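## Task

Take the glass jar off the inside shelf and set it upright on the outer shelf just beneath the service window sill. Open the window by pushing its handle sideways; it slides shut and latches once released. The other items must remain upright on the inside shelf and the window must end up closed. Nothing may still be in a gripper at the end: release it and move the hand away.

## Robot and tools

Robot: two six-joint arms, left_arm and right_arm, each with a parallel two-finger gripper and a wrist camera. Their bases sit at (+0.185, +0.374, +1.363) m for left_arm and (+0.185, -0.374, +1.363) m for right_arm, mounted tilted. The shared scene frame has its origin on the floor at the middle of the robot's foot: +z up, +x the direction the robot faces, +y toward the robot's own left (left_arm's side). Camera image sides do not correspond to arm names. Only the floor height is known for certain, and printed hand positions may be somewhat wrong, especially when reaching far.

execute_actions(actions, pictures). actions is a list holding at most one entry, or empty.
- Empty list: no motion, just returns the state plus camera images.
- Motion: {"rows": [...], "steps": N}, N from 3 to 15 control steps of 1/30 s (default 15). Each row covers one step; if rows run out, the final row repeats. Every row is one flat list of 14 numbers for both arms together: left_arm waist, shoulder, elbow, wrist pitch, wrist yaw, wrist roll, opening, then the same seven for right_arm. All 14 are required even if only one arm should move.
- Wait: {"steps": N} with no rows, N up to 300; nothing new is commanded.
- pictures: true adds camera images to a motion result; images always come with an empty list.

Joint numbers are absolute target angles in radians, the same quantities shown under Joint positions, not offsets. Ranges per arm: waist -2.880 to 2.880, shoulder 0.000 to 3.142, elbow 0.000 to 3.019, wrist pitch -1.693 to 1.571, wrist yaw -1.571 to 1.571, wrist roll -2.094 to 2.094. A target beyond an end by over 0.019 rad that also lies further out than the current angle gets the whole call rejected, and nothing is sent. True ends can differ from these by up to 0.019 rad; a target past the true end is clipped, and a "joint sent to its limit" line may appear (possibly referring to an earlier action still running). Absence of that line does not prove more travel exists.

Opening is an absolute value from -1 (closed) to +1 (fully open, pads 0.094 m apart). Except near the ends, fingers go to where grip_measured would equal the commanded number. To hold something, command roughly 0.03 below its grip_measured; a smaller margin holds more gently. Pads push up to about 50-62 N each, less on thin parts, with a brief spike at first contact. Each gripper's readings carry a fixed error of up to about 1 mm.

Motion limits: per step, each joint target is kept within a lead of its measured angle (waist 0.264, shoulder 0.32, elbow 0.276, wrist pitch 0.33, wrist yaw 0.186, wrist roll 0.522 rad), and if the targets would move the gripper more than 70 mm from where it is, they are pulled back proportionally. Big moves therefore need several calls. Arms continue toward the last row while you think or wait, until everything nearly stops or a step is HELD; fingers keep finishing their travel. The last 3 steps of each action run after the result is returned, before your next action.

Result lines: for each arm, end_effector_position (m) and end_effector_quat_wxyz in the scene frame; this point lies between the finger pads, about 1 cm behind the tips. The fingers point along the gripper's +z and close along its y. Joint positions and Joint velocities list six joints (rad, rad/s) then pad gap (m, m/s) per arm. grip_measured is the opening on the command scale. "joint command not followed" means a clearance check altered or blocked some joint targets; the remainder of the row was applied. HELD marks steps where your row was partly or fully not sent. MOTOR HOT appears at 85 °C; at 100 °C an OVER-TEMPERATURE FAULT drops that arm until it cools, so avoid long holds of a load.

zoom_image(camera, region): camera is cam_left_wrist or cam_right_wrist (each 616x616 fisheye); region is [x0, y0, x1, y1] in pixels with origin top-left, at most 504x504. Shows an enlarged crop of the newest image.

read_manual(section): returns only licence text ("licences"); no motion.

finished_scene(scene): ends the current scene (give its number) and grades it; irreversible, and the result gives the next task. Replying without any tool call ends everything.

Typical order: look, push the window handle sideways with one hand and keep it there so the pane stays open, grasp the target object with the other hand, carry it out through the opening, set it upright on the outer shelf below the sill, open the fingers, withdraw, then release the handle so the pane closes, and finish.

Avoid: dropping or tipping objects, knocking anything out of the work area, disturbing the other items on the inside shelf, slamming or hard pushes, arms colliding or pressing each other, and ending with an object in a gripper. Brief external tugs on held parts or nudges to loose items can happen. Fast, smooth motion with little effort is preferred.

Each tool is called after ">>>" as name(argument=value, ...) on one line, values as JSON.

## Session

>>> execute_actions(actions=[])

Scene clock: 0.00 s of 7600.00 s.
left_arm: end_effector_position=(+0.7805, +0.3728, +1.1536) grip_measured=+1.000 end_effector_quat_wxyz=(+0.253, +0.009, +0.967, +0.003) | right_arm: end_effector_position=(+0.7934, -0.3825, +1.1623) grip_measured=+1.000 end_effector_quat_wxyz=(-0.265, -0.009, -0.964, +0.002)
Joint positions: left_arm=[ 1.043  1.045  0.786  0.238 -0.368  0.301  0.094] | right_arm=[ 2.089  1.029  0.805  0.23   0.359 -0.275  0.094]
Joint velocities: left_arm=[-0.005 -0.005  0.002 -0.022  0.007 -0.007  0.   ] | right_arm=[-0.005 -0.015  0.007 -0.017  0.037  0.051  0.   ]
Motor temperatures (°C, as the motors report them): left_arm=[27 27 28 27 27 29] | right_arm=[30 28 30 27 28 26]

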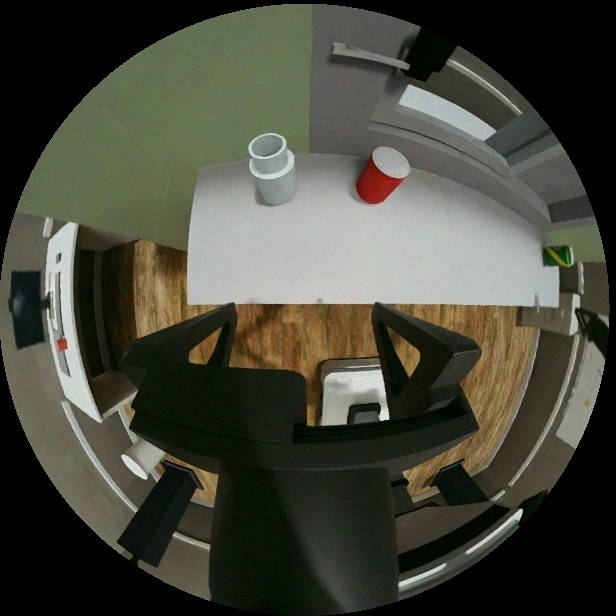

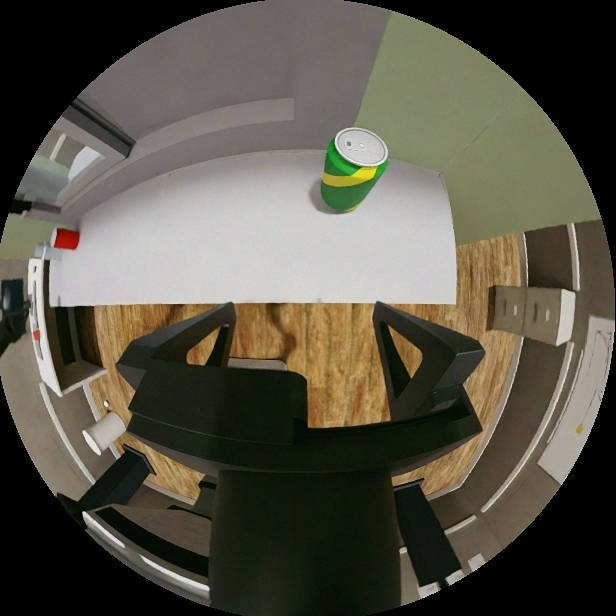

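>>> zoom_image(camera="cam_left_wrist", region=[180, 110, 430, 230])

>>> zoom_image(camera="cam_left_wrist", region=[310, 10, 610, 260])

Region (180, 110, 430, 230) of cam_left_wrist's 616x616 image, scaled by 2.016, with more detail than that image has; it fills the top 242 rows of this view, and the rest is white.

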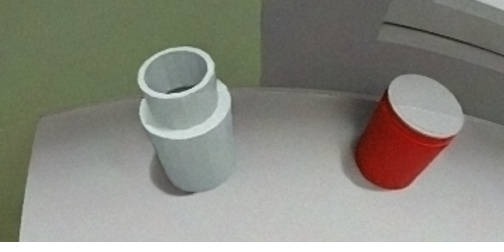

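Region (310, 10, 610, 260) of cam_left_wrist's 616x616 image, scaled by 1.680, with more detail than that image has.

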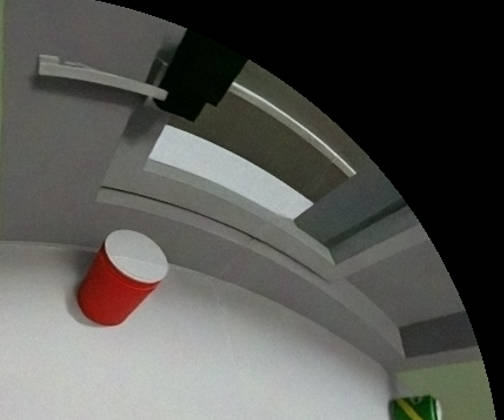

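>>> execute_actions(actions=[{"rows":[[1.043,1.035,0.786,0.28,-0.35,0.3,0.8,2.12,1.03,0.81,0.3,0.34,-0.31,0.8],[1.043,1.025,0.786,0.33,-0.33,0.3,0.6,2.15,1.03,0.82,0.37,0.32,-0.34,0.6],[1.043,1.015,0.786,0.38,-0.31,0.3,0.4,2.18,1.03,0.83,0.44,0.30,-0.37,0.4],[1.043,1.005,0.786,0.43,-0.29,0.3,0.2,2.21,1.03,0.84,0.51,0.28,-0.4,0.2],[1.043,0.995,0.786,0.48,-0.27,0.3,0,2.24,1.03,0.85,0.58,0.26,-0.43,0],[1.043,0.985,0.786,0.53,-0.25,0.3,-0.2,2.27,1.03,0.86,0.65,0.24,-0.46,-0.2],[1.043,0.975,0.786,0.58,-0.23,0.3,-0.4,2.3,1.03,0.87,0.72,0.22,-0.49,-0.4],[1.043,0.965,0.786,0.63,-0.21,0.3,-0.6,2.33,1.03,0.88,0.79,0.2,-0.52,-0.6],[1.043,0.955,0.786,0.68,-0.19,0.3,-0.8,2.36,1.03,0.89,0.86,0.18,-0.55,-0.8],[1.043,0.945,0.786,0.73,-0.17,0.3,-1,2.39,1.03,0.9,0.93,0.16,-0.58,-1],[1.043,0.935,0.786,0.78,-0.15,0.3,-1,2.42,1.03,0.9,1.0,0.14,-0.61,-1],[1.043,0.925,0.786,0.83,-0.13,0.3,-1,2.45,1.03,0.9,1.05,0.12,-0.64,-1],[1.043,0.915,0.786,0.88,-0.12,0.3,-1,2.47,1.03,0.9,1.09,0.11,-0.67,-1],[1.043,0.905,0.786,0.92,-0.11,0.3,-1,2.49,1.03,0.9,1.12,0.1,-0.69,-1],[1.043,0.9,0.786,0.95,-0.1,0.3,-1,2.5,1.03,0.9,1.14,0.1,-0.7,-1]],"steps":15}])

>>> execute_actions(actions=[{"steps":15}], pictures=true)

Scene clock: 1.37 s of 7600.00 s.
left_arm: end_effector_position=(+0.8770, +0.3971, +1.2745) grip_measured=-0.987 end_effector_quat_wxyz=(+0.515, -0.052, +0.855, -0.039) | right_arm: end_effector_position=(+0.9139, -0.3062, +1.3519) grip_measured=-0.985 end_effector_quat_wxyz=(+0.601, +0.010, +0.794, +0.095)
Joint positions: left_arm=[ 1.043  0.966  0.784  0.709 -0.15   0.301  0.001] | right_arm=[ 2.362  1.03   0.854  0.856  0.149 -0.486  0.001]
Joint velocities: left_arm=[-0.005 -0.425 -0.022  1.507  0.505  0.007 -0.016] | right_arm=[ 0.894  0.015  0.217  2.039 -0.52  -0.696 -0.014]
Motor temperatures (°C, as the motors report them): left_arm=[27 27 28 27 27 29] | right_arm=[30 28 30 27 28 26]
Steps of this call (steps 1 to 29: nothing new was sent; steps 30 to 41: the first 12 steps of this action). Readings (joint positions):
30: left_arm=[1.043 1.045 0.786 0.242 -0.361 0.301] | right_arm=[2.090 1.029 0.805 0.239 0.352 -0.279]
31: left_arm=[1.043 1.045 0.785 0.257 -0.347 0.301] | right_arm=[2.094 1.029 0.805 0.267 0.339 -0.287]
33: left_arm=[1.043 1.044 0.784 0.323 -0.309 0.301] | right_arm=[2.124 1.030 0.805 0.368 0.304 -0.316]
37: left_arm=[1.043 1.019 0.784 0.508 -0.230 0.301] | right_arm=[2.242 1.030 0.823 0.601 0.228 -0.392]
41: the state above

Scene clock: 1.87 s of 7600.00 s.
left_arm: end_effector_position=(+0.9002, +0.4342, +1.3658) grip_measured=-0.994 end_effector_quat_wxyz=(+0.635, -0.085, +0.767, -0.022) | right_arm: end_effector_position=(+0.9292, -0.3020, +1.4565) grip_measured=-0.992 end_effector_quat_wxyz=(+0.721, +0.016, +0.690, +0.063)
Joint positions: left_arm=[ 1.043  0.888  0.784  0.935 -0.103  0.301  0.   ] | right_arm=[ 2.508  1.03   0.886  1.126  0.099 -0.683  0.   ]
Joint velocities: left_arm=[ 0.005 -0.015  0.002 -0.002 -0.051 -0.022  0.001] | right_arm=[ 0.005 -0.015  0.017  0.012 -0.051 -0.022  0.001]
Motor temperatures (°C, as the motors report them): left_arm=[27 27 28 27 27 29] | right_arm=[30 28 30 27 28 26]
Kept back: nothing.
Steps of this call (steps 1 to 3: the last 3 steps of your previous action; steps 4 to 15: the robot went on to your last target). Readings (joint positions):
1: left_arm=[1.043 0.952 0.784 0.759 -0.134 0.301] | right_arm=[2.393 1.030 0.862 0.926 0.130 -0.517]
2: left_arm=[1.043 0.938 0.784 0.809 -0.122 0.301] | right_arm=[2.426 1.030 0.869 0.991 0.114 -0.549]
4: left_arm=[1.043 0.913 0.784 0.888 -0.106 0.301] | right_arm=[2.482 1.030 0.881 1.082 0.101 -0.600]
8: left_arm=[1.043 0.887 0.784 0.934 -0.103 0.301] | right_arm=[2.508 1.030 0.886 1.124 0.099 -0.654]
15: the state above

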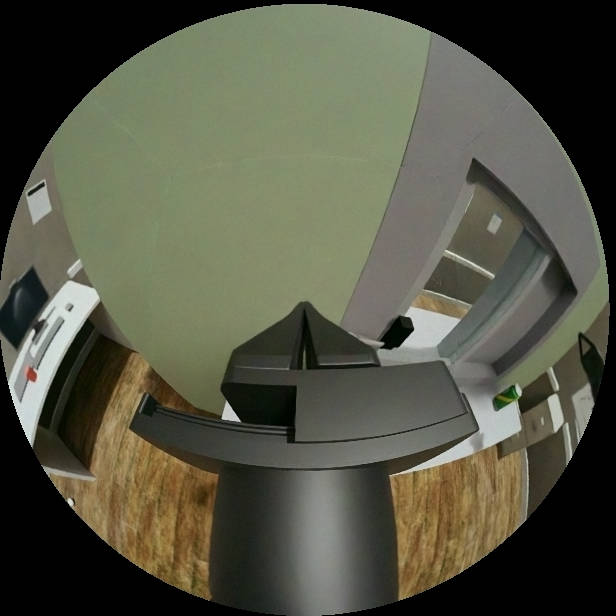

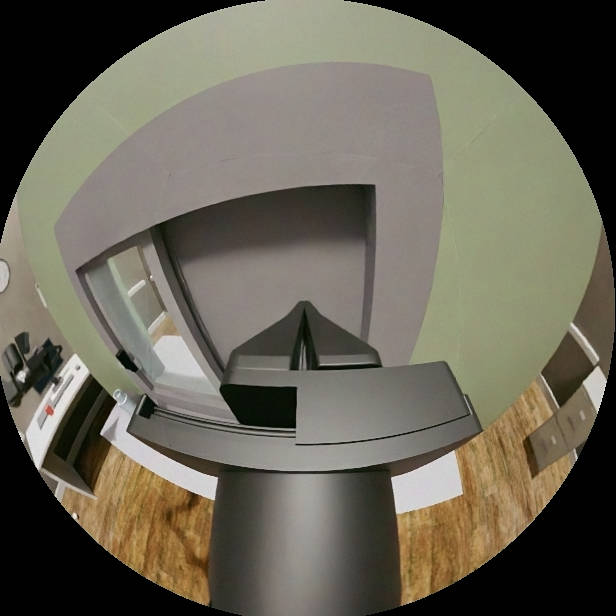

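>>> zoom_image(camera="cam_left_wrist", region=[340, 280, 480, 380])

>>> zoom_image(camera="cam_right_wrist", region=[60, 210, 260, 430])

Region (340, 280, 480, 380) of cam_left_wrist's 616x616 image, scaled by 3.600, with more detail than that image has; it fills the top 360 rows of this view, and the rest is white.

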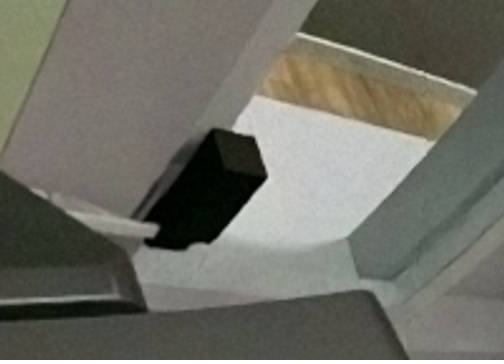

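Region (60, 210, 260, 430) of cam_right_wrist's 616x616 image, scaled by 2.291, with more detail than that image has; it fills the left 458 columns of this view, and the rest is white.

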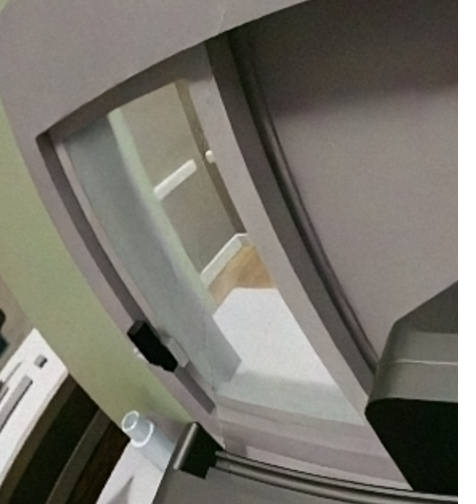

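>>> execute_actions(actions=[{"rows":[[1.043,0.915,0.81,0.92,-0.075,0.32,-1,2.525,1.055,0.91,1.12,0.105,-0.7,-1],[1.044,0.942,0.836,0.9,-0.048,0.34,-1,2.542,1.08,0.932,1.113,0.11,-0.72,-1],[1.044,0.969,0.862,0.88,-0.02,0.36,-1,2.559,1.105,0.954,1.107,0.116,-0.74,-1],[1.045,0.996,0.888,0.862,0.007,0.38,-1,2.576,1.13,0.977,1.1,0.122,-0.76,-1],[1.045,1.023,0.914,0.843,0.034,0.4,-1,2.593,1.155,1.0,1.094,0.128,-0.78,-1],[1.046,1.05,0.94,0.824,0.061,0.42,-1,2.61,1.18,1.022,1.087,0.134,-0.8,-1],[1.046,1.077,0.966,0.805,0.088,0.44,-1,2.627,1.205,1.044,1.08,0.14,-0.82,-1],[1.047,1.104,0.992,0.786,0.116,0.46,-1,2.644,1.23,1.066,1.074,0.146,-0.84,-1],[1.047,1.131,1.018,0.767,0.143,0.48,-1,2.661,1.255,1.088,1.068,0.152,-0.86,-1],[1.048,1.158,1.044,0.748,0.17,0.5,-1,2.678,1.28,1.11,1.061,0.158,-0.88,-1],[1.048,1.185,1.07,0.729,0.197,0.52,-1,2.695,1.305,1.132,1.055,0.164,-0.9,-1],[1.049,1.212,1.096,0.71,0.224,0.54,-1,2.712,1.33,1.154,1.048,0.17,-0.92,-1],[1.05,1.239,1.122,0.69,0.251,0.56,-1,2.729,1.355,1.176,1.042,0.176,-0.94,-1],[1.051,1.266,1.15,0.67,0.279,0.58,-1,2.746,1.378,1.2,1.036,0.181,-0.96,-1],[1.052,1.29,1.18,0.645,0.307,0.6,-1,2.76,1.4,1.22,1.03,0.186,-0.984,-1]],"steps":15}])

>>> execute_actions(actions=[{"steps":12}], pictures=true)

Scene clock: 3.83 s of 7600.00 s.
left_arm: end_effector_position=(+0.9661, +0.3452, +1.2939) grip_measured=-0.994 end_effector_quat_wxyz=(+0.614, +0.079, +0.777, -0.115) | right_arm: end_effector_position=(+0.9692, -0.1867, +1.4495) grip_measured=-0.992 end_effector_quat_wxyz=(+0.703, -0.032, +0.706, +0.082)
Joint positions: left_arm=[1.043 1.147 1.027 0.761 0.198 0.447 0.   ] | right_arm=[ 2.663  1.269  1.095  1.069  0.163 -0.832  0.   ]
Joint velocities: left_arm=[-0.005  0.874  0.691 -0.569  0.681  0.549 -0.   ] | right_arm=[ 0.513  0.825  0.584 -0.232  0.198 -0.476 -0.001]
Motor temperatures (°C, as the motors report them): left_arm=[27 27 28 27 27 29] | right_arm=[30 28 30 27 28 26]
Steps of this call (steps 1 to 15: the robot went on to your last target; steps 16 to 47: nothing new was sent; steps 48 to 59: the first 12 steps of this action). Readings (joint positions):
48: left_arm=[1.043 0.889 0.784 0.935 -0.092 0.301] | right_arm=[2.508 1.030 0.886 1.126 0.101 -0.690]
49: left_arm=[1.043 0.891 0.786 0.931 -0.071 0.304] | right_arm=[2.509 1.033 0.888 1.126 0.105 -0.693]
51: left_arm=[1.043 0.913 0.808 0.908 -0.019 0.321] | right_arm=[2.523 1.054 0.908 1.121 0.117 -0.708]
55: left_arm=[1.043 1.022 0.917 0.838 0.090 0.376] | right_arm=[2.590 1.153 1.005 1.098 0.140 -0.762]
59: the state above

Scene clock: 4.23 s of 7600.00 s.
left_arm: end_effector_position=(+0.9788, +0.2947, +1.2297) grip_measured=-0.994 end_effector_quat_wxyz=(+0.582, +0.168, +0.782, -0.146) | right_arm: end_effector_position=(+0.9659, -0.0970, +1.4453) grip_measured=-0.992 end_effector_quat_wxyz=(+0.692, -0.096, +0.710, +0.090)
Joint positions: left_arm=[1.043 1.305 1.149 0.651 0.304 0.574 0.   ] | right_arm=[ 2.755  1.416  1.191  1.03   0.184 -0.964  0.   ]
Joint velocities: left_arm=[-0.015 -0.005  0.037 -0.007  0.051  0.081 -0.   ] | right_arm=[-0.015 -0.015  0.037 -0.017  0.007 -0.037 -0.001]
Motor temperatures (°C, as the motors report them): left_arm=[27 27 28 27 27 29] | right_arm=[30 28 30 27 28 26]
Kept back: nothing.
Steps of this call (steps 1 to 3: the last 3 steps of your previous action; steps 4 to 12: the robot went on to your last target). Readings (joint positions):
1: left_arm=[1.043 1.177 1.051 0.741 0.225 0.465] | right_arm=[2.680 1.297 1.114 1.062 0.169 -0.851]
2: left_arm=[1.043 1.205 1.075 0.721 0.252 0.484] | right_arm=[2.696 1.324 1.134 1.055 0.174 -0.870]
4: left_arm=[1.043 1.258 1.122 0.681 0.296 0.520] | right_arm=[2.727 1.374 1.172 1.042 0.182 -0.907]
8: left_arm=[1.043 1.305 1.148 0.653 0.304 0.559] | right_arm=[2.755 1.416 1.189 1.031 0.182 -0.948]
12: the state above

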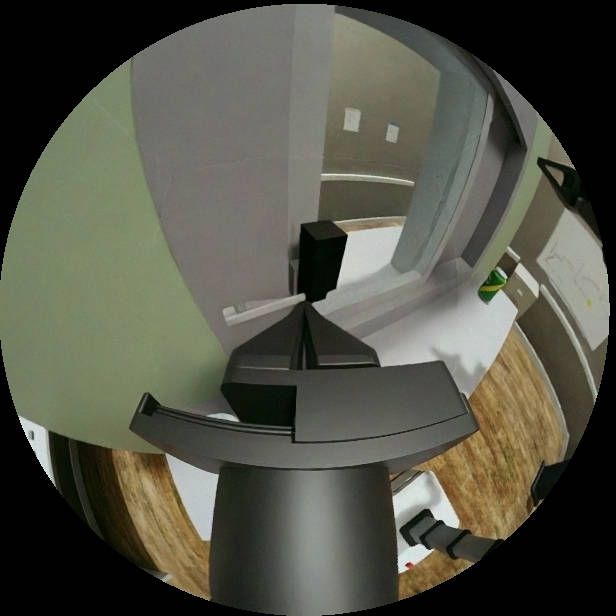

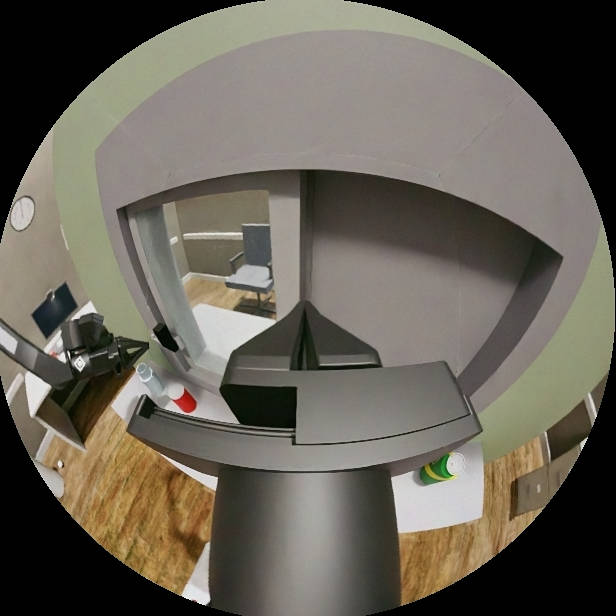

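>>> zoom_image(camera="cam_left_wrist", region=[210, 200, 450, 340])

Region (210, 200, 450, 340) of cam_left_wrist's 616x616 image, scaled by 2.100, with more detail than that image has; it fills the top 294 rows of this view, and the rest is white.

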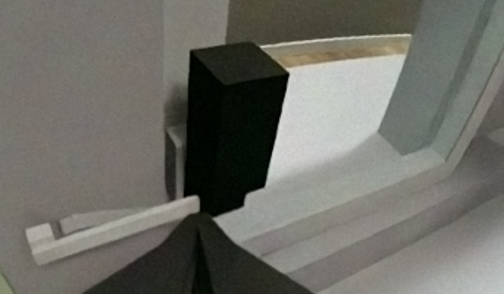

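>>> execute_actions(actions=[{"rows":[[1.045,1.305,1.19,0.64,0.305,0.6,-1,2.76,1.4,1.22,1.03,0.186,-0.984,-1],[1.045,1.31,1.205,0.635,0.305,0.6,-1,2.76,1.4,1.22,1.03,0.186,-0.984,-1],[1.045,1.317,1.22,0.63,0.303,0.6,-1,2.76,1.4,1.22,1.03,0.186,-0.984,-1],[1.045,1.324,1.235,0.625,0.3,0.6,-1,2.76,1.4,1.22,1.03,0.186,-0.984,-1],[1.045,1.331,1.25,0.62,0.3,0.6,-1,2.76,1.4,1.22,1.03,0.186,-0.984,-1],[1.045,1.338,1.265,0.615,0.3,0.6,-1,2.76,1.4,1.22,1.03,0.186,-0.984,-1],[1.045,1.345,1.28,0.61,0.298,0.6,-1,2.76,1.4,1.22,1.03,0.186,-0.984,-1],[1.045,1.352,1.295,0.605,0.296,0.6,-1,2.76,1.4,1.22,1.03,0.186,-0.984,-1],[1.045,1.359,1.31,0.6,0.295,0.6,-1,2.76,1.4,1.22,1.03,0.186,-0.984,-1],[1.045,1.365,1.325,0.59,0.295,0.6,-1,2.76,1.4,1.22,1.03,0.186,-0.984,-1],[1.045,1.37,1.34,0.58,0.295,0.6,-1,2.76,1.4,1.22,1.03,0.186,-0.984,-1],[1.045,1.372,1.35,0.575,0.295,0.6,-1,2.76,1.4,1.22,1.03,0.186,-0.984,-1]],"steps":15}])

>>> execute_actions(actions=[{"steps":10}], pictures=true)

Scene clock: 6.27 s of 7600.00 s.
left_arm: end_effector_position=(+1.0226, +0.3049, +1.2436) grip_measured=-0.995 end_effector_quat_wxyz=(+0.598, +0.168, +0.772, -0.132) | right_arm: end_effector_position=(+0.9662, -0.0972, +1.4455) grip_measured=-0.992 end_effector_quat_wxyz=(+0.693, -0.100, +0.709, +0.086)
Joint positions: left_arm=[1.043 1.336 1.274 0.6   0.302 0.586 0.   ] | right_arm=[ 2.755  1.416  1.192  1.03   0.184 -0.974  0.   ]
Joint velocities: left_arm=[ 0.005  0.015  0.002 -0.198 -0.066 -0.007 -0.001] | right_arm=[-0.005 -0.024  0.007 -0.007 -0.037 -0.037  0.   ]
Motor temperatures (°C, as the motors report them): left_arm=[27 28 28 27 27 29] | right_arm=[30 28 31 27 28 26]
Steps of this call (steps 1 to 30: the robot went on to your last target; steps 31 to 49: nothing new was sent; steps 50 to 61: the first 12 steps of this action). Readings (joint positions):
50: left_arm=[1.043 1.305 1.150 0.651 0.304 0.585] | right_arm=[2.755 1.416 1.192 1.030 0.184 -0.974]
51: left_arm=[1.043 1.305 1.152 0.649 0.304 0.585] | right_arm=[2.755 1.416 1.192 1.030 0.184 -0.974]
53: left_arm=[1.043 1.307 1.166 0.642 0.304 0.585] | right_arm=[2.755 1.416 1.192 1.030 0.184 -0.974]
57: left_arm=[1.043 1.322 1.230 0.625 0.300 0.585] | right_arm=[2.755 1.416 1.192 1.030 0.184 -0.974]
61: the state above

Scene clock: 6.60 s of 7600.00 s.
left_arm: end_effector_position=(+1.0226, +0.3041, +1.2423) grip_measured=-0.995 end_effector_quat_wxyz=(+0.596, +0.169, +0.774, -0.133) | right_arm: end_effector_position=(+0.9662, -0.0972, +1.4455) grip_measured=-0.992 end_effector_quat_wxyz=(+0.693, -0.100, +0.709, +0.086)
Joint positions: left_arm=[1.043 1.336 1.277 0.59  0.302 0.587 0.   ] | right_arm=[ 2.755  1.416  1.192  1.03   0.184 -0.975  0.   ]
Joint velocities: left_arm=[-0.005  0.005 -0.007  0.002  0.022  0.007  0.   ] | right_arm=[-0.015 -0.015 -0.012 -0.012 -0.007  0.051 -0.   ]
Motor temperatures (°C, as the motors report them): left_arm=[27 28 28 27 27 29] | right_arm=[30 28 31 27 28 26]
Kept back: nothing.
Steps of this call (steps 1 to 3: the last 3 steps of your previous action; steps 4 to 10: the robot went on to your last target). Readings (joint positions):
1: left_arm=[1.043 1.336 1.276 0.595 0.302 0.586] | right_arm=[2.755 1.416 1.192 1.030 0.184 -0.974]
2: left_arm=[1.043 1.336 1.276 0.592 0.302 0.586] | right_arm=[2.755 1.416 1.192 1.030 0.184 -0.975]
4: left_arm=[1.043 1.336 1.277 0.590 0.302 0.587] | right_arm=[2.755 1.416 1.192 1.030 0.184 -0.975]
8: left_arm=[1.043 1.336 1.277 0.590 0.302 0.587] | right_arm=[2.755 1.416 1.192 1.030 0.184 -0.975]
10: the state above

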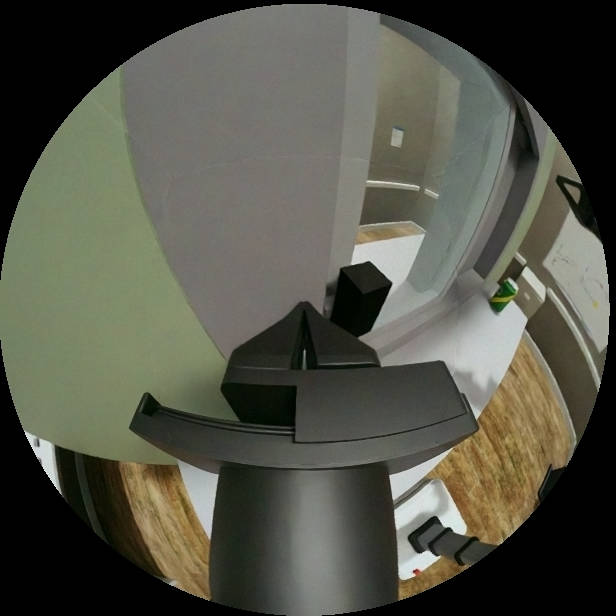

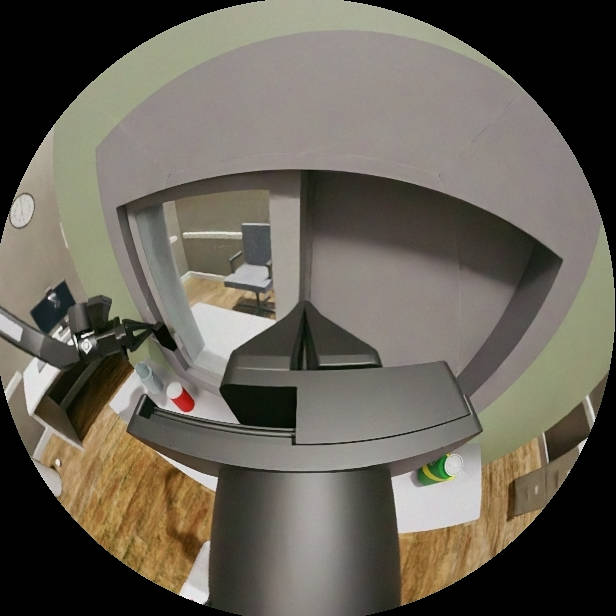

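>>> execute_actions(actions=[{"rows":[[1.045,1.34,1.26,0.6,0.3,0.6,-1,2.76,1.4,1.22,1.03,0.186,-0.984,-1],[1.045,1.345,1.255,0.61,0.3,0.6,-1,2.76,1.4,1.22,1.03,0.186,-0.984,-1],[1.045,1.352,1.255,0.62,0.295,0.6,-1,2.76,1.4,1.22,1.03,0.186,-0.984,-1],[1.045,1.36,1.255,0.63,0.295,0.6,-1,2.76,1.4,1.22,1.03,0.186,-0.984,-1],[1.04,1.367,1.26,0.635,0.29,0.6,-1,2.76,1.4,1.22,1.03,0.186,-0.984,-1],[1.035,1.373,1.27,0.635,0.29,0.6,-1,2.76,1.4,1.22,1.03,0.186,-0.984,-1],[1.03,1.378,1.28,0.635,0.285,0.6,-1,2.76,1.4,1.22,1.03,0.186,-0.984,-1],[1.025,1.382,1.29,0.635,0.28,0.6,-1,2.76,1.4,1.22,1.03,0.186,-0.984,-1],[1.02,1.386,1.295,0.635,0.275,0.61,-1,2.76,1.4,1.22,1.03,0.186,-0.984,-1],[1.015,1.39,1.3,0.635,0.27,0.61,-1,2.76,1.4,1.22,1.03,0.186,-0.984,-1],[1.01,1.394,1.305,0.635,0.27,0.61,-1,2.76,1.4,1.22,1.03,0.186,-0.984,-1]],"steps":15}])

>>> execute_actions(actions=[{"steps":10}], pictures=true)

Scene clock: 7.50 s of 7600.00 s.
left_arm: end_effector_position=(+1.0152, +0.2961, +1.2219) grip_measured=-0.995 end_effector_quat_wxyz=(+0.586, +0.166, +0.783, -0.127) | right_arm: end_effector_position=(+0.9662, -0.0972, +1.4455) grip_measured=-0.992 end_effector_quat_wxyz=(+0.693, -0.100, +0.709, +0.086)
Joint positions: left_arm=[1.039 1.368 1.266 0.617 0.273 0.592 0.   ] | right_arm=[ 2.755  1.416  1.192  1.03   0.184 -0.975  0.   ]
Joint velocities: left_arm=[-0.083  0.161  0.027 -0.012 -0.037  0.037 -0.001] | right_arm=[ 0.015  0.005  0.002  0.002  0.081 -0.051 -0.001]
Motor temperatures (°C, as the motors report them): left_arm=[27 28 28 27 27 29] | right_arm=[30 28 31 27 28 26]
Steps of this call (steps 1 to 15: the robot went on to your last target; steps 16 to 27: the first 12 steps of this action). Readings (joint positions):
16: left_arm=[1.043 1.336 1.274 0.590 0.303 0.587] | right_arm=[2.755 1.416 1.192 1.030 0.184 -0.975]
17: left_arm=[1.043 1.336 1.272 0.591 0.303 0.587] | right_arm=[2.755 1.416 1.192 1.030 0.184 -0.975]
19: left_arm=[1.043 1.337 1.266 0.597 0.299 0.587] | right_arm=[2.755 1.416 1.192 1.030 0.184 -0.975]
23: left_arm=[1.043 1.348 1.265 0.615 0.287 0.587] | right_arm=[2.755 1.416 1.192 1.030 0.184 -0.975]
27: the state above

Scene clock: 7.83 s of 7600.00 s.
left_arm: end_effector_position=(+1.0129, +0.2850, +1.2159) grip_measured=-0.995 end_effector_quat_wxyz=(+0.583, +0.168, +0.783, -0.134) | right_arm: end_effector_position=(+0.9662, -0.0972, +1.4455) grip_measured=-0.992 end_effector_quat_wxyz=(+0.693, -0.100, +0.709, +0.086)
Joint positions: left_arm=[1.027 1.385 1.27  0.617 0.273 0.595 0.   ] | right_arm=[ 2.755  1.416  1.192  1.03   0.184 -0.975  0.   ]
Joint velocities: left_arm=[ 0.005  0.015  0.017  0.007 -0.007 -0.037 -0.   ] | right_arm=[ 0.005  0.005 -0.007  0.002  0.007 -0.022 -0.   ]
Motor temperatures (°C, as the motors report them): left_arm=[27 28 28 27 27 29] | right_arm=[30 28 31 27 28 26]
Kept back: nothing.
Steps of this call (steps 1 to 3: the last 3 steps of your previous action; steps 4 to 10: the robot went on to your last target). Readings (joint positions):
1: left_arm=[1.036 1.374 1.267 0.617 0.273 0.592] | right_arm=[2.755 1.416 1.192 1.030 0.184 -0.975]
2: left_arm=[1.033 1.378 1.267 0.617 0.273 0.593] | right_arm=[2.755 1.416 1.192 1.030 0.184 -0.975]
4: left_arm=[1.029 1.384 1.267 0.617 0.273 0.594] | right_arm=[2.755 1.416 1.192 1.030 0.184 -0.975]
8: left_arm=[1.027 1.385 1.268 0.617 0.273 0.595] | right_arm=[2.755 1.416 1.192 1.030 0.184 -0.975]
10: the state above

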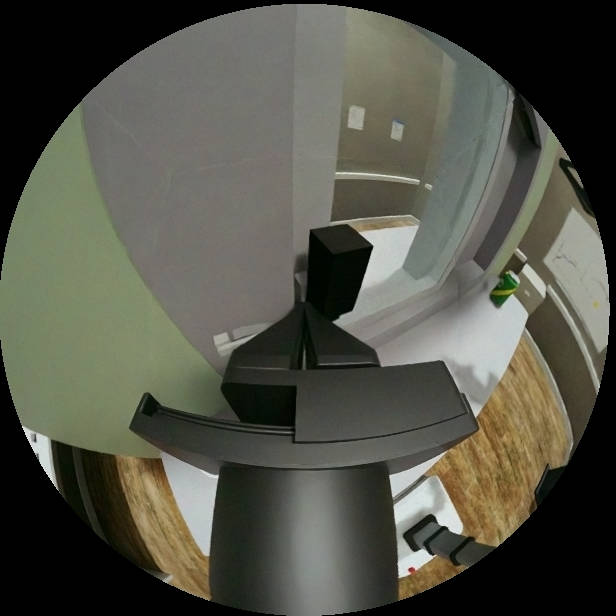

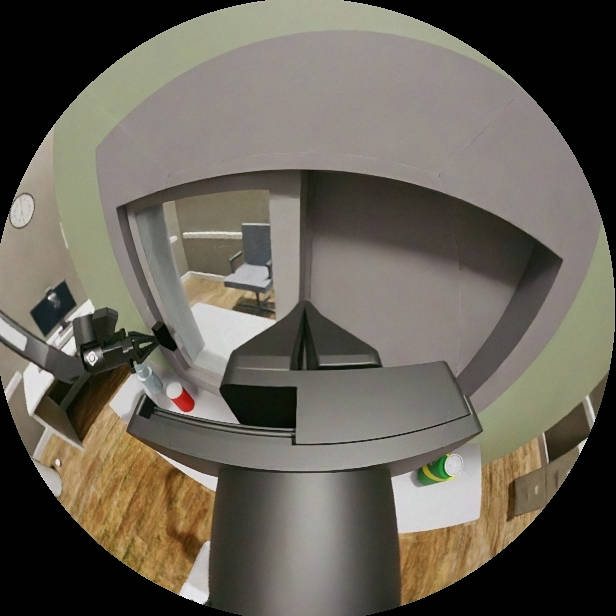

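>>> execute_actions(actions=[{"rows":[[1.01,1.394,1.315,0.62,0.27,0.61,-1,2.76,1.4,1.22,1.03,0.186,-0.984,-1],[1.01,1.394,1.325,0.615,0.27,0.61,-1,2.76,1.4,1.22,1.03,0.186,-0.984,-1],[1.008,1.396,1.33,0.61,0.27,0.61,-1,2.76,1.4,1.22,1.03,0.186,-0.984,-1],[1.006,1.399,1.335,0.605,0.268,0.61,-1,2.76,1.4,1.22,1.03,0.186,-0.984,-1],[1.004,1.402,1.34,0.6,0.266,0.61,-1,2.76,1.4,1.22,1.03,0.186,-0.984,-1],[1.002,1.405,1.345,0.597,0.265,0.61,-1,2.76,1.4,1.22,1.03,0.186,-0.984,-1],[1.0,1.408,1.35,0.595,0.265,0.61,-1,2.76,1.4,1.22,1.03,0.186,-0.984,-1],[0.998,1.412,1.355,0.595,0.265,0.62,-1,2.76,1.4,1.22,1.03,0.186,-0.984,-1]],"steps":15}])

>>> execute_actions(actions=[{"steps":8}], pictures=true)

Scene clock: 8.47 s of 7600.00 s.
left_arm: end_effector_position=(+1.0222, +0.2883, +1.2214) grip_measured=-0.995 end_effector_quat_wxyz=(+0.588, +0.169, +0.781, -0.128) | right_arm: end_effector_position=(+0.9662, -0.0972, +1.4455) grip_measured=-0.992 end_effector_quat_wxyz=(+0.693, -0.100, +0.709, +0.086)
Joint positions: left_arm=[1.026 1.386 1.293 0.606 0.269 0.602 0.   ] | right_arm=[ 2.755  1.416  1.192  1.03   0.184 -0.975  0.   ]
Joint velocities: left_arm=[-0.005 -0.024 -0.012 -0.012 -0.066 -0.022 -0.001] | right_arm=[-0.005  0.005 -0.007  0.002 -0.037  0.11  -0.001]
Motor temperatures (°C, as the motors report them): left_arm=[27 28 28 27 27 29] | right_arm=[30 28 31 27 28 26]
Steps of this call (steps 1 to 7: the robot went on to your last target; steps 8 to 19: the first 12 steps of this action). Readings (joint positions):
8: left_arm=[1.027 1.385 1.271 0.617 0.273 0.595] | right_arm=[2.755 1.416 1.192 1.030 0.184 -0.975]
9: left_arm=[1.027 1.385 1.273 0.617 0.273 0.595] | right_arm=[2.755 1.416 1.192 1.030 0.184 -0.975]
11: left_arm=[1.027 1.386 1.282 0.616 0.272 0.595] | right_arm=[2.755 1.416 1.192 1.030 0.184 -0.975]
15: left_arm=[1.026 1.386 1.293 0.606 0.269 0.597] | right_arm=[2.755 1.416 1.192 1.030 0.184 -0.975]
19: the state above

Scene clock: 8.73 s of 7600.00 s.
left_arm: end_effector_position=(+1.0222, +0.2883, +1.2214) grip_measured=-0.995 end_effector_quat_wxyz=(+0.588, +0.170, +0.780, -0.127) | right_arm: end_effector_position=(+0.9662, -0.0972, +1.4455) grip_measured=-0.992 end_effector_quat_wxyz=(+0.693, -0.100, +0.709, +0.086)
Joint positions: left_arm=[1.026 1.386 1.293 0.606 0.269 0.605 0.   ] | right_arm=[ 2.755  1.416  1.192  1.03   0.184 -0.975  0.   ]
Joint velocities: left_arm=[-0.005 -0.005 -0.007 -0.007  0.051  0.037  0.001] | right_arm=[-0.015 -0.005 -0.017  0.012  0.007 -0.007  0.001]
Motor temperatures (°C, as the motors report them): left_arm=[27 28 28 27 27 29] | right_arm=[30 28 31 27 28 26]
Kept back: nothing.
Steps of this call (steps 1 to 3: the last 3 steps of your previous action; steps 4 to 8: the robot went on to your last target). Readings (joint positions):
1: left_arm=[1.026 1.386 1.293 0.606 0.269 0.603] | right_arm=[2.755 1.416 1.192 1.030 0.184 -0.975]
2: left_arm=[1.026 1.386 1.293 0.606 0.269 0.603] | right_arm=[2.755 1.416 1.192 1.030 0.184 -0.975]
4: left_arm=[1.026 1.386 1.293 0.606 0.269 0.604] | right_arm=[2.755 1.416 1.192 1.030 0.184 -0.975]
8: the state above

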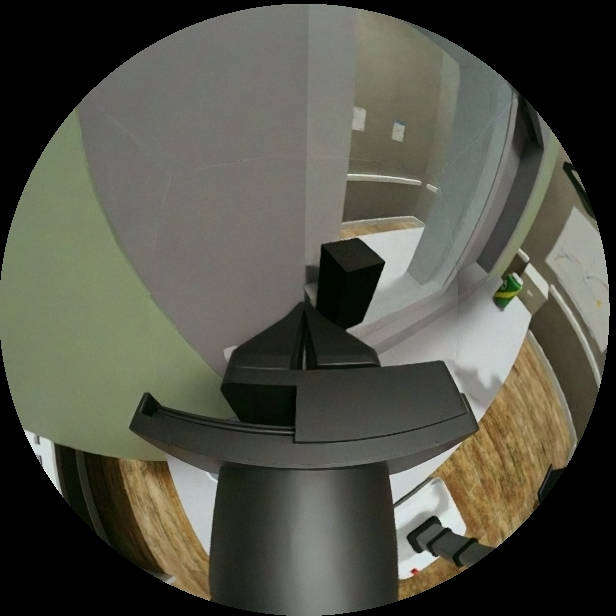

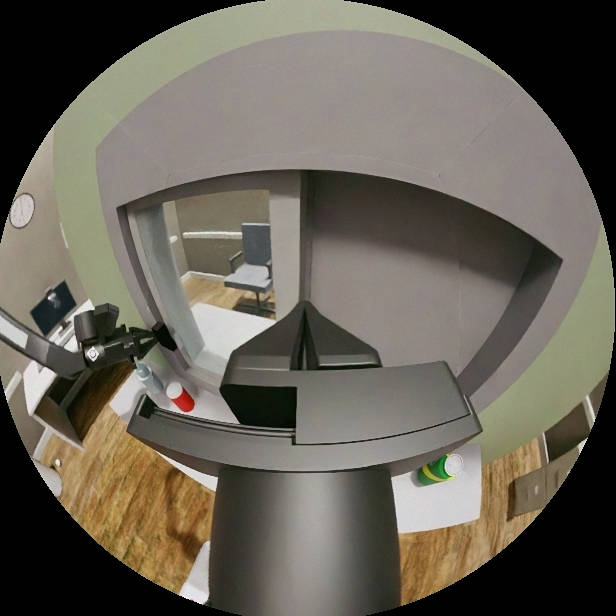

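>>> execute_actions(actions=[{"rows":[[1.0,1.4,1.3,0.6,0.265,0.62,-1,2.76,1.4,1.22,1.03,0.186,-0.984,-1],[1.0,1.4,1.275,0.6,0.265,0.62,-1,2.76,1.4,1.22,1.03,0.186,-0.984,-1],[0.997,1.4,1.275,0.6,0.262,0.62,-1,2.76,1.4,1.22,1.03,0.186,-0.984,-1],[0.994,1.402,1.28,0.6,0.26,0.62,-1,2.76,1.4,1.22,1.03,0.186,-0.984,-1],[0.991,1.404,1.285,0.6,0.258,0.62,-1,2.76,1.4,1.22,1.03,0.186,-0.984,-1],[0.988,1.406,1.29,0.6,0.255,0.62,-1,2.76,1.4,1.22,1.03,0.186,-0.984,-1],[0.988,1.408,1.3,0.6,0.255,0.62,-1,2.76,1.4,1.22,1.03,0.186,-0.984,-1],[0.988,1.408,1.31,0.6,0.255,0.62,-1,2.76,1.4,1.22,1.03,0.186,-0.984,-1],[0.988,1.408,1.32,0.6,0.255,0.62,-1,2.76,1.4,1.22,1.03,0.186,-0.984,-1]],"steps":15}])

>>> execute_actions(actions=[{"steps":8}], pictures=true)

Scene clock: 9.30 s of 7600.00 s.
left_arm: end_effector_position=(+1.0193, +0.2783, +1.2217) grip_measured=-0.995 end_effector_quat_wxyz=(+0.585, +0.168, +0.782, -0.132) | right_arm: end_effector_position=(+0.9662, -0.0972, +1.4455) grip_measured=-0.992 end_effector_quat_wxyz=(+0.693, -0.100, +0.709, +0.086)
Joint positions: left_arm=[1.008 1.39  1.288 0.606 0.256 0.606 0.   ] | right_arm=[ 2.755  1.416  1.192  1.03   0.184 -0.975  0.   ]
Joint velocities: left_arm=[-0.024  0.005  0.002 -0.007 -0.007 -0.022 -0.001] | right_arm=[ 0.005 -0.015 -0.017 -0.007 -0.022 -0.022 -0.001]
Motor temperatures (°C, as the motors report them): left_arm=[27 28 28 27 27 29] | right_arm=[30 28 31 27 28 26]
Steps of this call (steps 1 to 5: the robot went on to your last target; steps 6 to 17: the first 12 steps of this action). Readings (joint positions):
6: left_arm=[1.026 1.386 1.293 0.606 0.269 0.605] | right_arm=[2.755 1.416 1.192 1.030 0.184 -0.975]
7: left_arm=[1.026 1.386 1.291 0.606 0.269 0.605] | right_arm=[2.755 1.416 1.192 1.030 0.184 -0.975]
9: left_arm=[1.024 1.387 1.288 0.606 0.264 0.605] | right_arm=[2.755 1.416 1.192 1.030 0.184 -0.975]
13: left_arm=[1.011 1.389 1.288 0.606 0.257 0.606] | right_arm=[2.755 1.416 1.192 1.030 0.184 -0.975]
17: the state above

Scene clock: 9.57 s of 7600.00 s.
left_arm: end_effector_position=(+1.0193, +0.2783, +1.2217) grip_measured=-0.995 end_effector_quat_wxyz=(+0.585, +0.168, +0.782, -0.132) | right_arm: end_effector_position=(+0.9662, -0.0972, +1.4455) grip_measured=-0.992 end_effector_quat_wxyz=(+0.693, -0.100, +0.709, +0.086)
Joint positions: left_arm=[1.008 1.39  1.288 0.606 0.255 0.606 0.   ] | right_arm=[ 2.755  1.416  1.192  1.03   0.184 -0.975  0.   ]
Joint velocities: left_arm=[-0.005  0.005 -0.002  0.017 -0.007  0.007  0.   ] | right_arm=[-0.015 -0.015 -0.007  0.007  0.007  0.022 -0.   ]
Motor temperatures (°C, as the motors report them): left_arm=[27 28 28 27 27 29] | right_arm=[30 28 31 27 28 26]
Kept back: nothing.
Steps of this call (steps 1 to 3: the last 3 steps of your previous action; steps 4 to 8: the robot went on to your last target). Readings (joint positions):
1: left_arm=[1.008 1.390 1.288 0.606 0.255 0.606] | right_arm=[2.755 1.416 1.192 1.030 0.184 -0.975]
2: left_arm=[1.008 1.390 1.288 0.606 0.255 0.606] | right_arm=[2.755 1.416 1.192 1.030 0.184 -0.975]
4: left_arm=[1.008 1.390 1.288 0.606 0.255 0.606] | right_arm=[2.755 1.416 1.192 1.030 0.184 -0.975]
8: the state above

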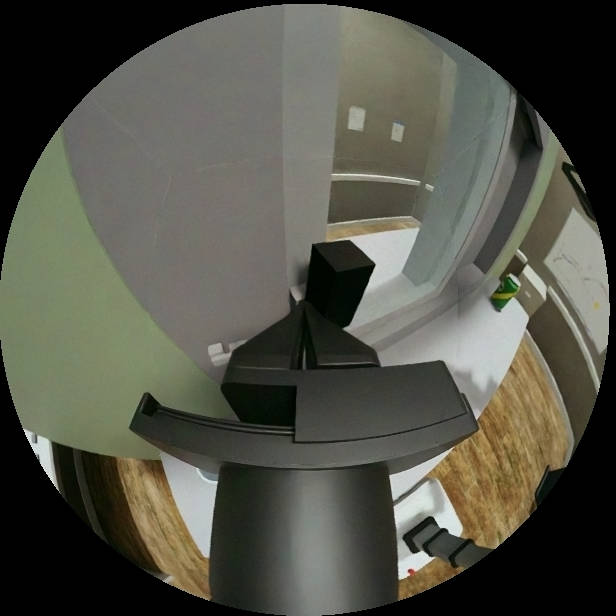

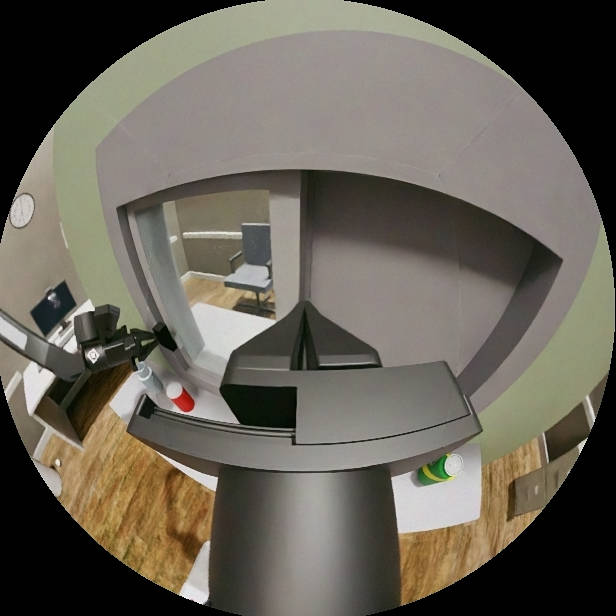

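>>> execute_actions(actions=[{"rows":[[0.986,1.41,1.33,0.598,0.253,0.62,-1,2.76,1.4,1.22,1.03,0.186,-0.984,-1],[0.984,1.413,1.338,0.596,0.25,0.62,-1,2.76,1.4,1.22,1.03,0.186,-0.984,-1],[0.982,1.416,1.346,0.594,0.248,0.62,-1,2.76,1.4,1.22,1.03,0.186,-0.984,-1],[0.98,1.419,1.354,0.592,0.246,0.625,-1,2.76,1.4,1.22,1.03,0.186,-0.984,-1],[0.977,1.422,1.36,0.59,0.244,0.63,-1,2.76,1.4,1.22,1.03,0.186,-0.984,-1],[0.973,1.425,1.365,0.59,0.24,0.63,-1,2.76,1.4,1.22,1.03,0.186,-0.984,-1],[0.968,1.428,1.368,0.592,0.236,0.635,-1,2.76,1.4,1.22,1.03,0.186,-0.984,-1],[0.963,1.431,1.371,0.594,0.232,0.64,-1,2.76,1.4,1.22,1.03,0.186,-0.984,-1],[0.958,1.434,1.374,0.596,0.228,0.64,-1,2.76,1.4,1.22,1.03,0.186,-0.984,-1],[0.953,1.437,1.377,0.598,0.224,0.645,-1,2.76,1.4,1.22,1.03,0.186,-0.984,-1],[0.948,1.44,1.38,0.6,0.22,0.645,-1,2.76,1.4,1.22,1.03,0.186,-0.984,-1],[0.943,1.443,1.383,0.602,0.216,0.65,-1,2.76,1.4,1.22,1.03,0.186,-0.984,-1]],"steps":15}])

>>> execute_actions(actions=[{"steps":8}], pictures=true)

Scene clock: 10.27 s of 7600.00 s.
left_arm: end_effector_position=(+1.0333, +0.2729, +1.2251) grip_measured=-0.995 end_effector_quat_wxyz=(+0.589, +0.165, +0.782, -0.119) | right_arm: end_effector_position=(+0.9662, -0.0972, +1.4455) grip_measured=-0.992 end_effector_quat_wxyz=(+0.693, -0.100, +0.709, +0.086)
Joint positions: left_arm=[0.987 1.411 1.329 0.6   0.218 0.624 0.   ] | right_arm=[ 2.755  1.416  1.192  1.03   0.184 -0.975  0.   ]
Joint velocities: left_arm=[-0.103  0.034  0.012  0.012 -0.168  0.037 -0.   ] | right_arm=[-0.024 -0.005 -0.002 -0.012 -0.007  0.022 -0.002]
Motor temperatures (°C, as the motors report them): left_arm=[27 28 28 27 27 29] | right_arm=[30 28 31 27 28 26]
Steps of this call (steps 1 to 9: the robot went on to your last target; steps 10 to 21: the first 12 steps of this action). Readings (joint positions):
10: left_arm=[1.008 1.390 1.288 0.606 0.255 0.606] | right_arm=[2.755 1.416 1.192 1.030 0.184 -0.975]
11: left_arm=[1.008 1.390 1.290 0.606 0.253 0.606] | right_arm=[2.755 1.416 1.192 1.030 0.184 -0.975]
13: left_arm=[1.007 1.394 1.300 0.605 0.249 0.606] | right_arm=[2.755 1.416 1.192 1.030 0.184 -0.975]
17: left_arm=[0.998 1.406 1.325 0.600 0.236 0.614] | right_arm=[2.755 1.416 1.192 1.030 0.184 -0.975]
21: the state above

Scene clock: 10.53 s of 7600.00 s.
left_arm: end_effector_position=(+1.0334, +0.2725, +1.2248) grip_measured=-0.995 end_effector_quat_wxyz=(+0.589, +0.168, +0.782, -0.115) | right_arm: end_effector_position=(+0.9662, -0.0972, +1.4455) grip_measured=-0.992 end_effector_quat_wxyz=(+0.693, -0.100, +0.709, +0.086)
Joint positions: left_arm=[0.985 1.411 1.329 0.601 0.212 0.634 0.   ] | right_arm=[ 2.755  1.416  1.192  1.03   0.184 -0.975  0.   ]
Joint velocities: left_arm=[-0.015 -0.005 -0.012 -0.002 -0.051  0.022  0.001] | right_arm=[ 0.005 -0.005 -0.022 -0.032  0.037 -0.051  0.002]
Motor temperatures (°C, as the motors report them): left_arm=[27 28 28 27 27 29] | right_arm=[30 28 31 27 28 26]
Kept back: nothing.
Steps of this call (steps 1 to 3: the last 3 steps of your previous action; steps 4 to 8: the robot went on to your last target). Readings (joint positions):
1: left_arm=[0.985 1.411 1.329 0.601 0.212 0.627] | right_arm=[2.755 1.416 1.192 1.030 0.184 -0.975]
2: left_arm=[0.985 1.411 1.329 0.601 0.212 0.629] | right_arm=[2.755 1.416 1.192 1.030 0.184 -0.975]
4: left_arm=[0.985 1.411 1.329 0.601 0.212 0.632] | right_arm=[2.755 1.416 1.192 1.030 0.184 -0.975]
8: the state above

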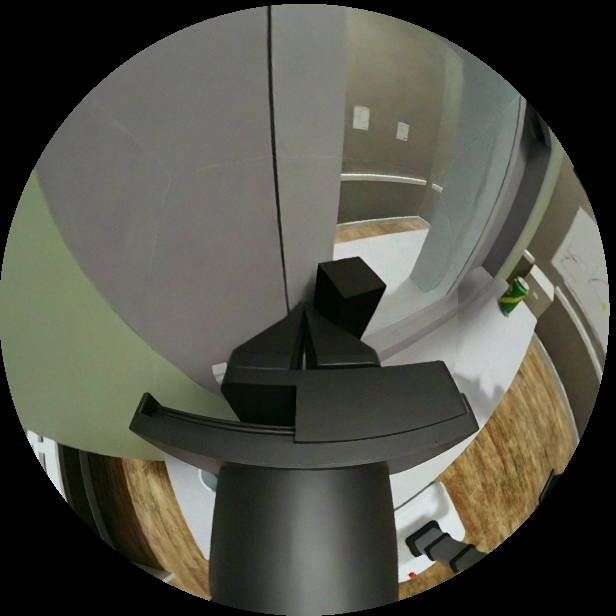

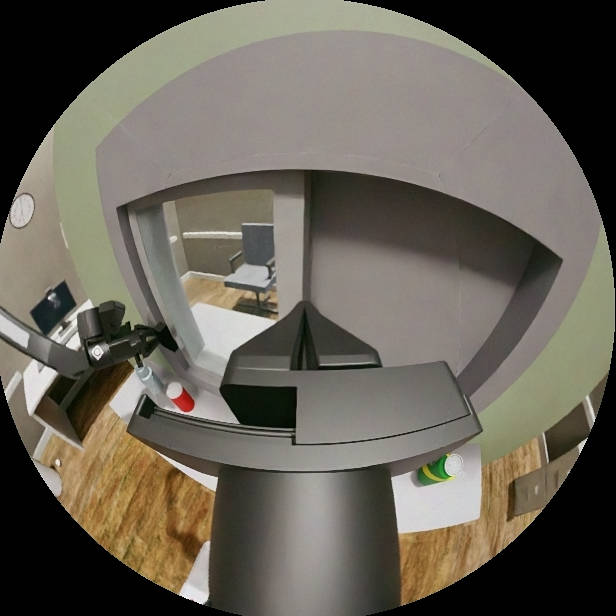

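>>> execute_actions(actions=[{"rows":[[0.934,1.449,1.385,0.604,0.214,0.65,-1,2.76,1.4,1.22,1.03,0.186,-0.984,-1],[0.925,1.455,1.387,0.606,0.212,0.655,-1,2.76,1.4,1.22,1.03,0.186,-0.984,-1],[0.916,1.461,1.389,0.608,0.21,0.66,-1,2.76,1.4,1.22,1.03,0.186,-0.984,-1],[0.907,1.467,1.391,0.61,0.207,0.66,-1,2.76,1.4,1.22,1.03,0.186,-0.984,-1],[0.898,1.473,1.394,0.612,0.204,0.665,-1,2.76,1.4,1.22,1.03,0.186,-0.984,-1],[0.889,1.479,1.397,0.614,0.2,0.67,-1,2.76,1.4,1.22,1.03,0.186,-0.984,-1],[0.88,1.485,1.4,0.616,0.195,0.67,-1,2.76,1.4,1.22,1.03,0.186,-0.984,-1],[0.87,1.491,1.403,0.618,0.19,0.675,-1,2.76,1.4,1.22,1.03,0.186,-0.984,-1],[0.86,1.497,1.406,0.62,0.185,0.68,-1,2.76,1.4,1.22,1.03,0.186,-0.984,-1],[0.85,1.503,1.409,0.622,0.178,0.68,-1,2.76,1.4,1.22,1.03,0.186,-0.984,-1],[0.84,1.509,1.412,0.624,0.171,0.685,-1,2.76,1.4,1.22,1.03,0.186,-0.984,-1],[0.83,1.515,1.415,0.626,0.164,0.69,-1,2.76,1.4,1.22,1.03,0.186,-0.984,-1],[0.82,1.521,1.418,0.628,0.157,0.69,-1,2.76,1.4,1.22,1.03,0.186,-0.984,-1],[0.81,1.528,1.421,0.63,0.15,0.695,-1,2.76,1.4,1.22,1.03,0.186,-0.984,-1],[0.8,1.535,1.425,0.632,0.143,0.7,-1,2.76,1.4,1.22,1.03,0.186,-0.984,-1]],"steps":15}])

>>> execute_actions(actions=[{"steps":8}], pictures=true)

Scene clock: 11.23 s of 7600.00 s.
left_arm: end_effector_position=(+1.0353, +0.2707, +1.2262) grip_measured=-0.995 end_effector_quat_wxyz=(+0.585, +0.160, +0.790, -0.094) | right_arm: end_effector_position=(+0.9662, -0.0972, +1.4455) grip_measured=-0.992 end_effector_quat_wxyz=(+0.693, -0.100, +0.709, +0.086)
Joint positions: left_arm=[0.964 1.413 1.329 0.61  0.148 0.651 0.   ] | right_arm=[ 2.755  1.416  1.192  1.03   0.184 -0.975  0.   ]
Joint velocities: left_arm=[-0.083 -0.015 -0.012  0.022 -0.286  0.095 -0.   ] | right_arm=[ 0.005 -0.005 -0.027 -0.002 -0.037  0.007 -0.001]
Motor temperatures (°C, as the motors report them): left_arm=[27 28 28 27 27 29] | right_arm=[30 28 31 27 28 26]
Steps of this call (steps 1 to 9: the robot went on to your last target; steps 10 to 21: the first 12 steps of this action). Readings (joint positions):
10: left_arm=[0.984 1.411 1.329 0.601 0.211 0.636] | right_arm=[2.755 1.416 1.192 1.030 0.184 -0.975]
11: left_arm=[0.983 1.411 1.329 0.601 0.209 0.637] | right_arm=[2.755 1.416 1.192 1.030 0.184 -0.975]
13: left_arm=[0.980 1.411 1.329 0.601 0.199 0.640] | right_arm=[2.755 1.416 1.192 1.030 0.184 -0.975]
17: left_arm=[0.972 1.413 1.329 0.605 0.176 0.648] | right_arm=[2.755 1.416 1.192 1.030 0.184 -0.975]
21: the state above

Scene clock: 11.50 s of 7600.00 s.
left_arm: end_effector_position=(+1.0357, +0.2703, +1.2264) grip_measured=-0.995 end_effector_quat_wxyz=(+0.581, +0.154, +0.795, -0.082) | right_arm: end_effector_position=(+0.9662, -0.0972, +1.4455) grip_measured=-0.992 end_effector_quat_wxyz=(+0.693, -0.100, +0.709, +0.086)
Joint positions: left_arm=[0.952 1.413 1.328 0.614 0.107 0.66  0.   ] | right_arm=[ 2.755  1.416  1.192  1.03   0.184 -0.975  0.   ]
Joint velocities: left_arm=[-0.024 -0.015 -0.007 -0.017 -0.022 -0.022 -0.001] | right_arm=[-0.015 -0.005  0.007  0.002 -0.11   0.037 -0.   ]
Motor temperatures (°C, as the motors report them): left_arm=[27 28 29 27 27 29] | right_arm=[30 28 31 27 28 26]
Kept back: nothing.
Steps of this call (steps 1 to 3: the last 3 steps of your previous action; steps 4 to 8: the robot went on to your last target). Readings (joint positions):
1: left_arm=[0.961 1.413 1.329 0.610 0.140 0.653] | right_arm=[2.755 1.416 1.192 1.030 0.184 -0.975]
2: left_arm=[0.959 1.413 1.329 0.610 0.133 0.654] | right_arm=[2.755 1.416 1.192 1.030 0.184 -0.975]
4: left_arm=[0.956 1.413 1.328 0.612 0.119 0.655] | right_arm=[2.755 1.416 1.192 1.030 0.184 -0.975]
8: the state above

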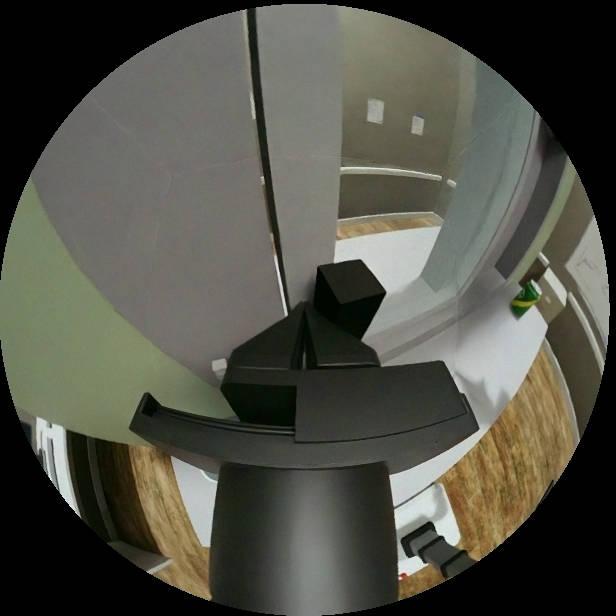

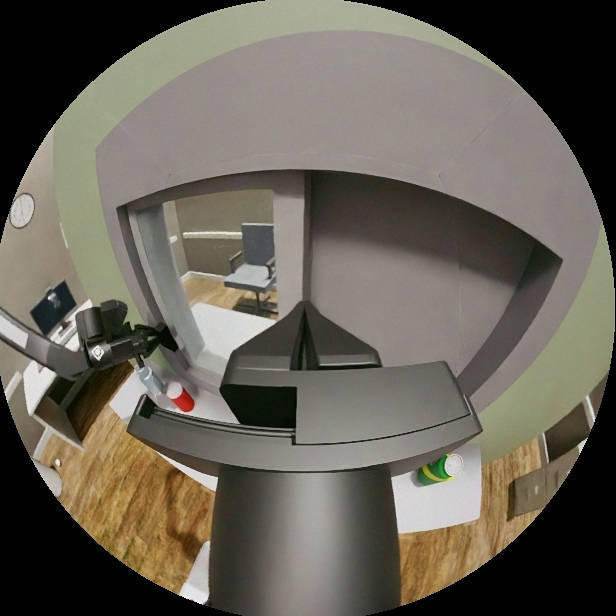

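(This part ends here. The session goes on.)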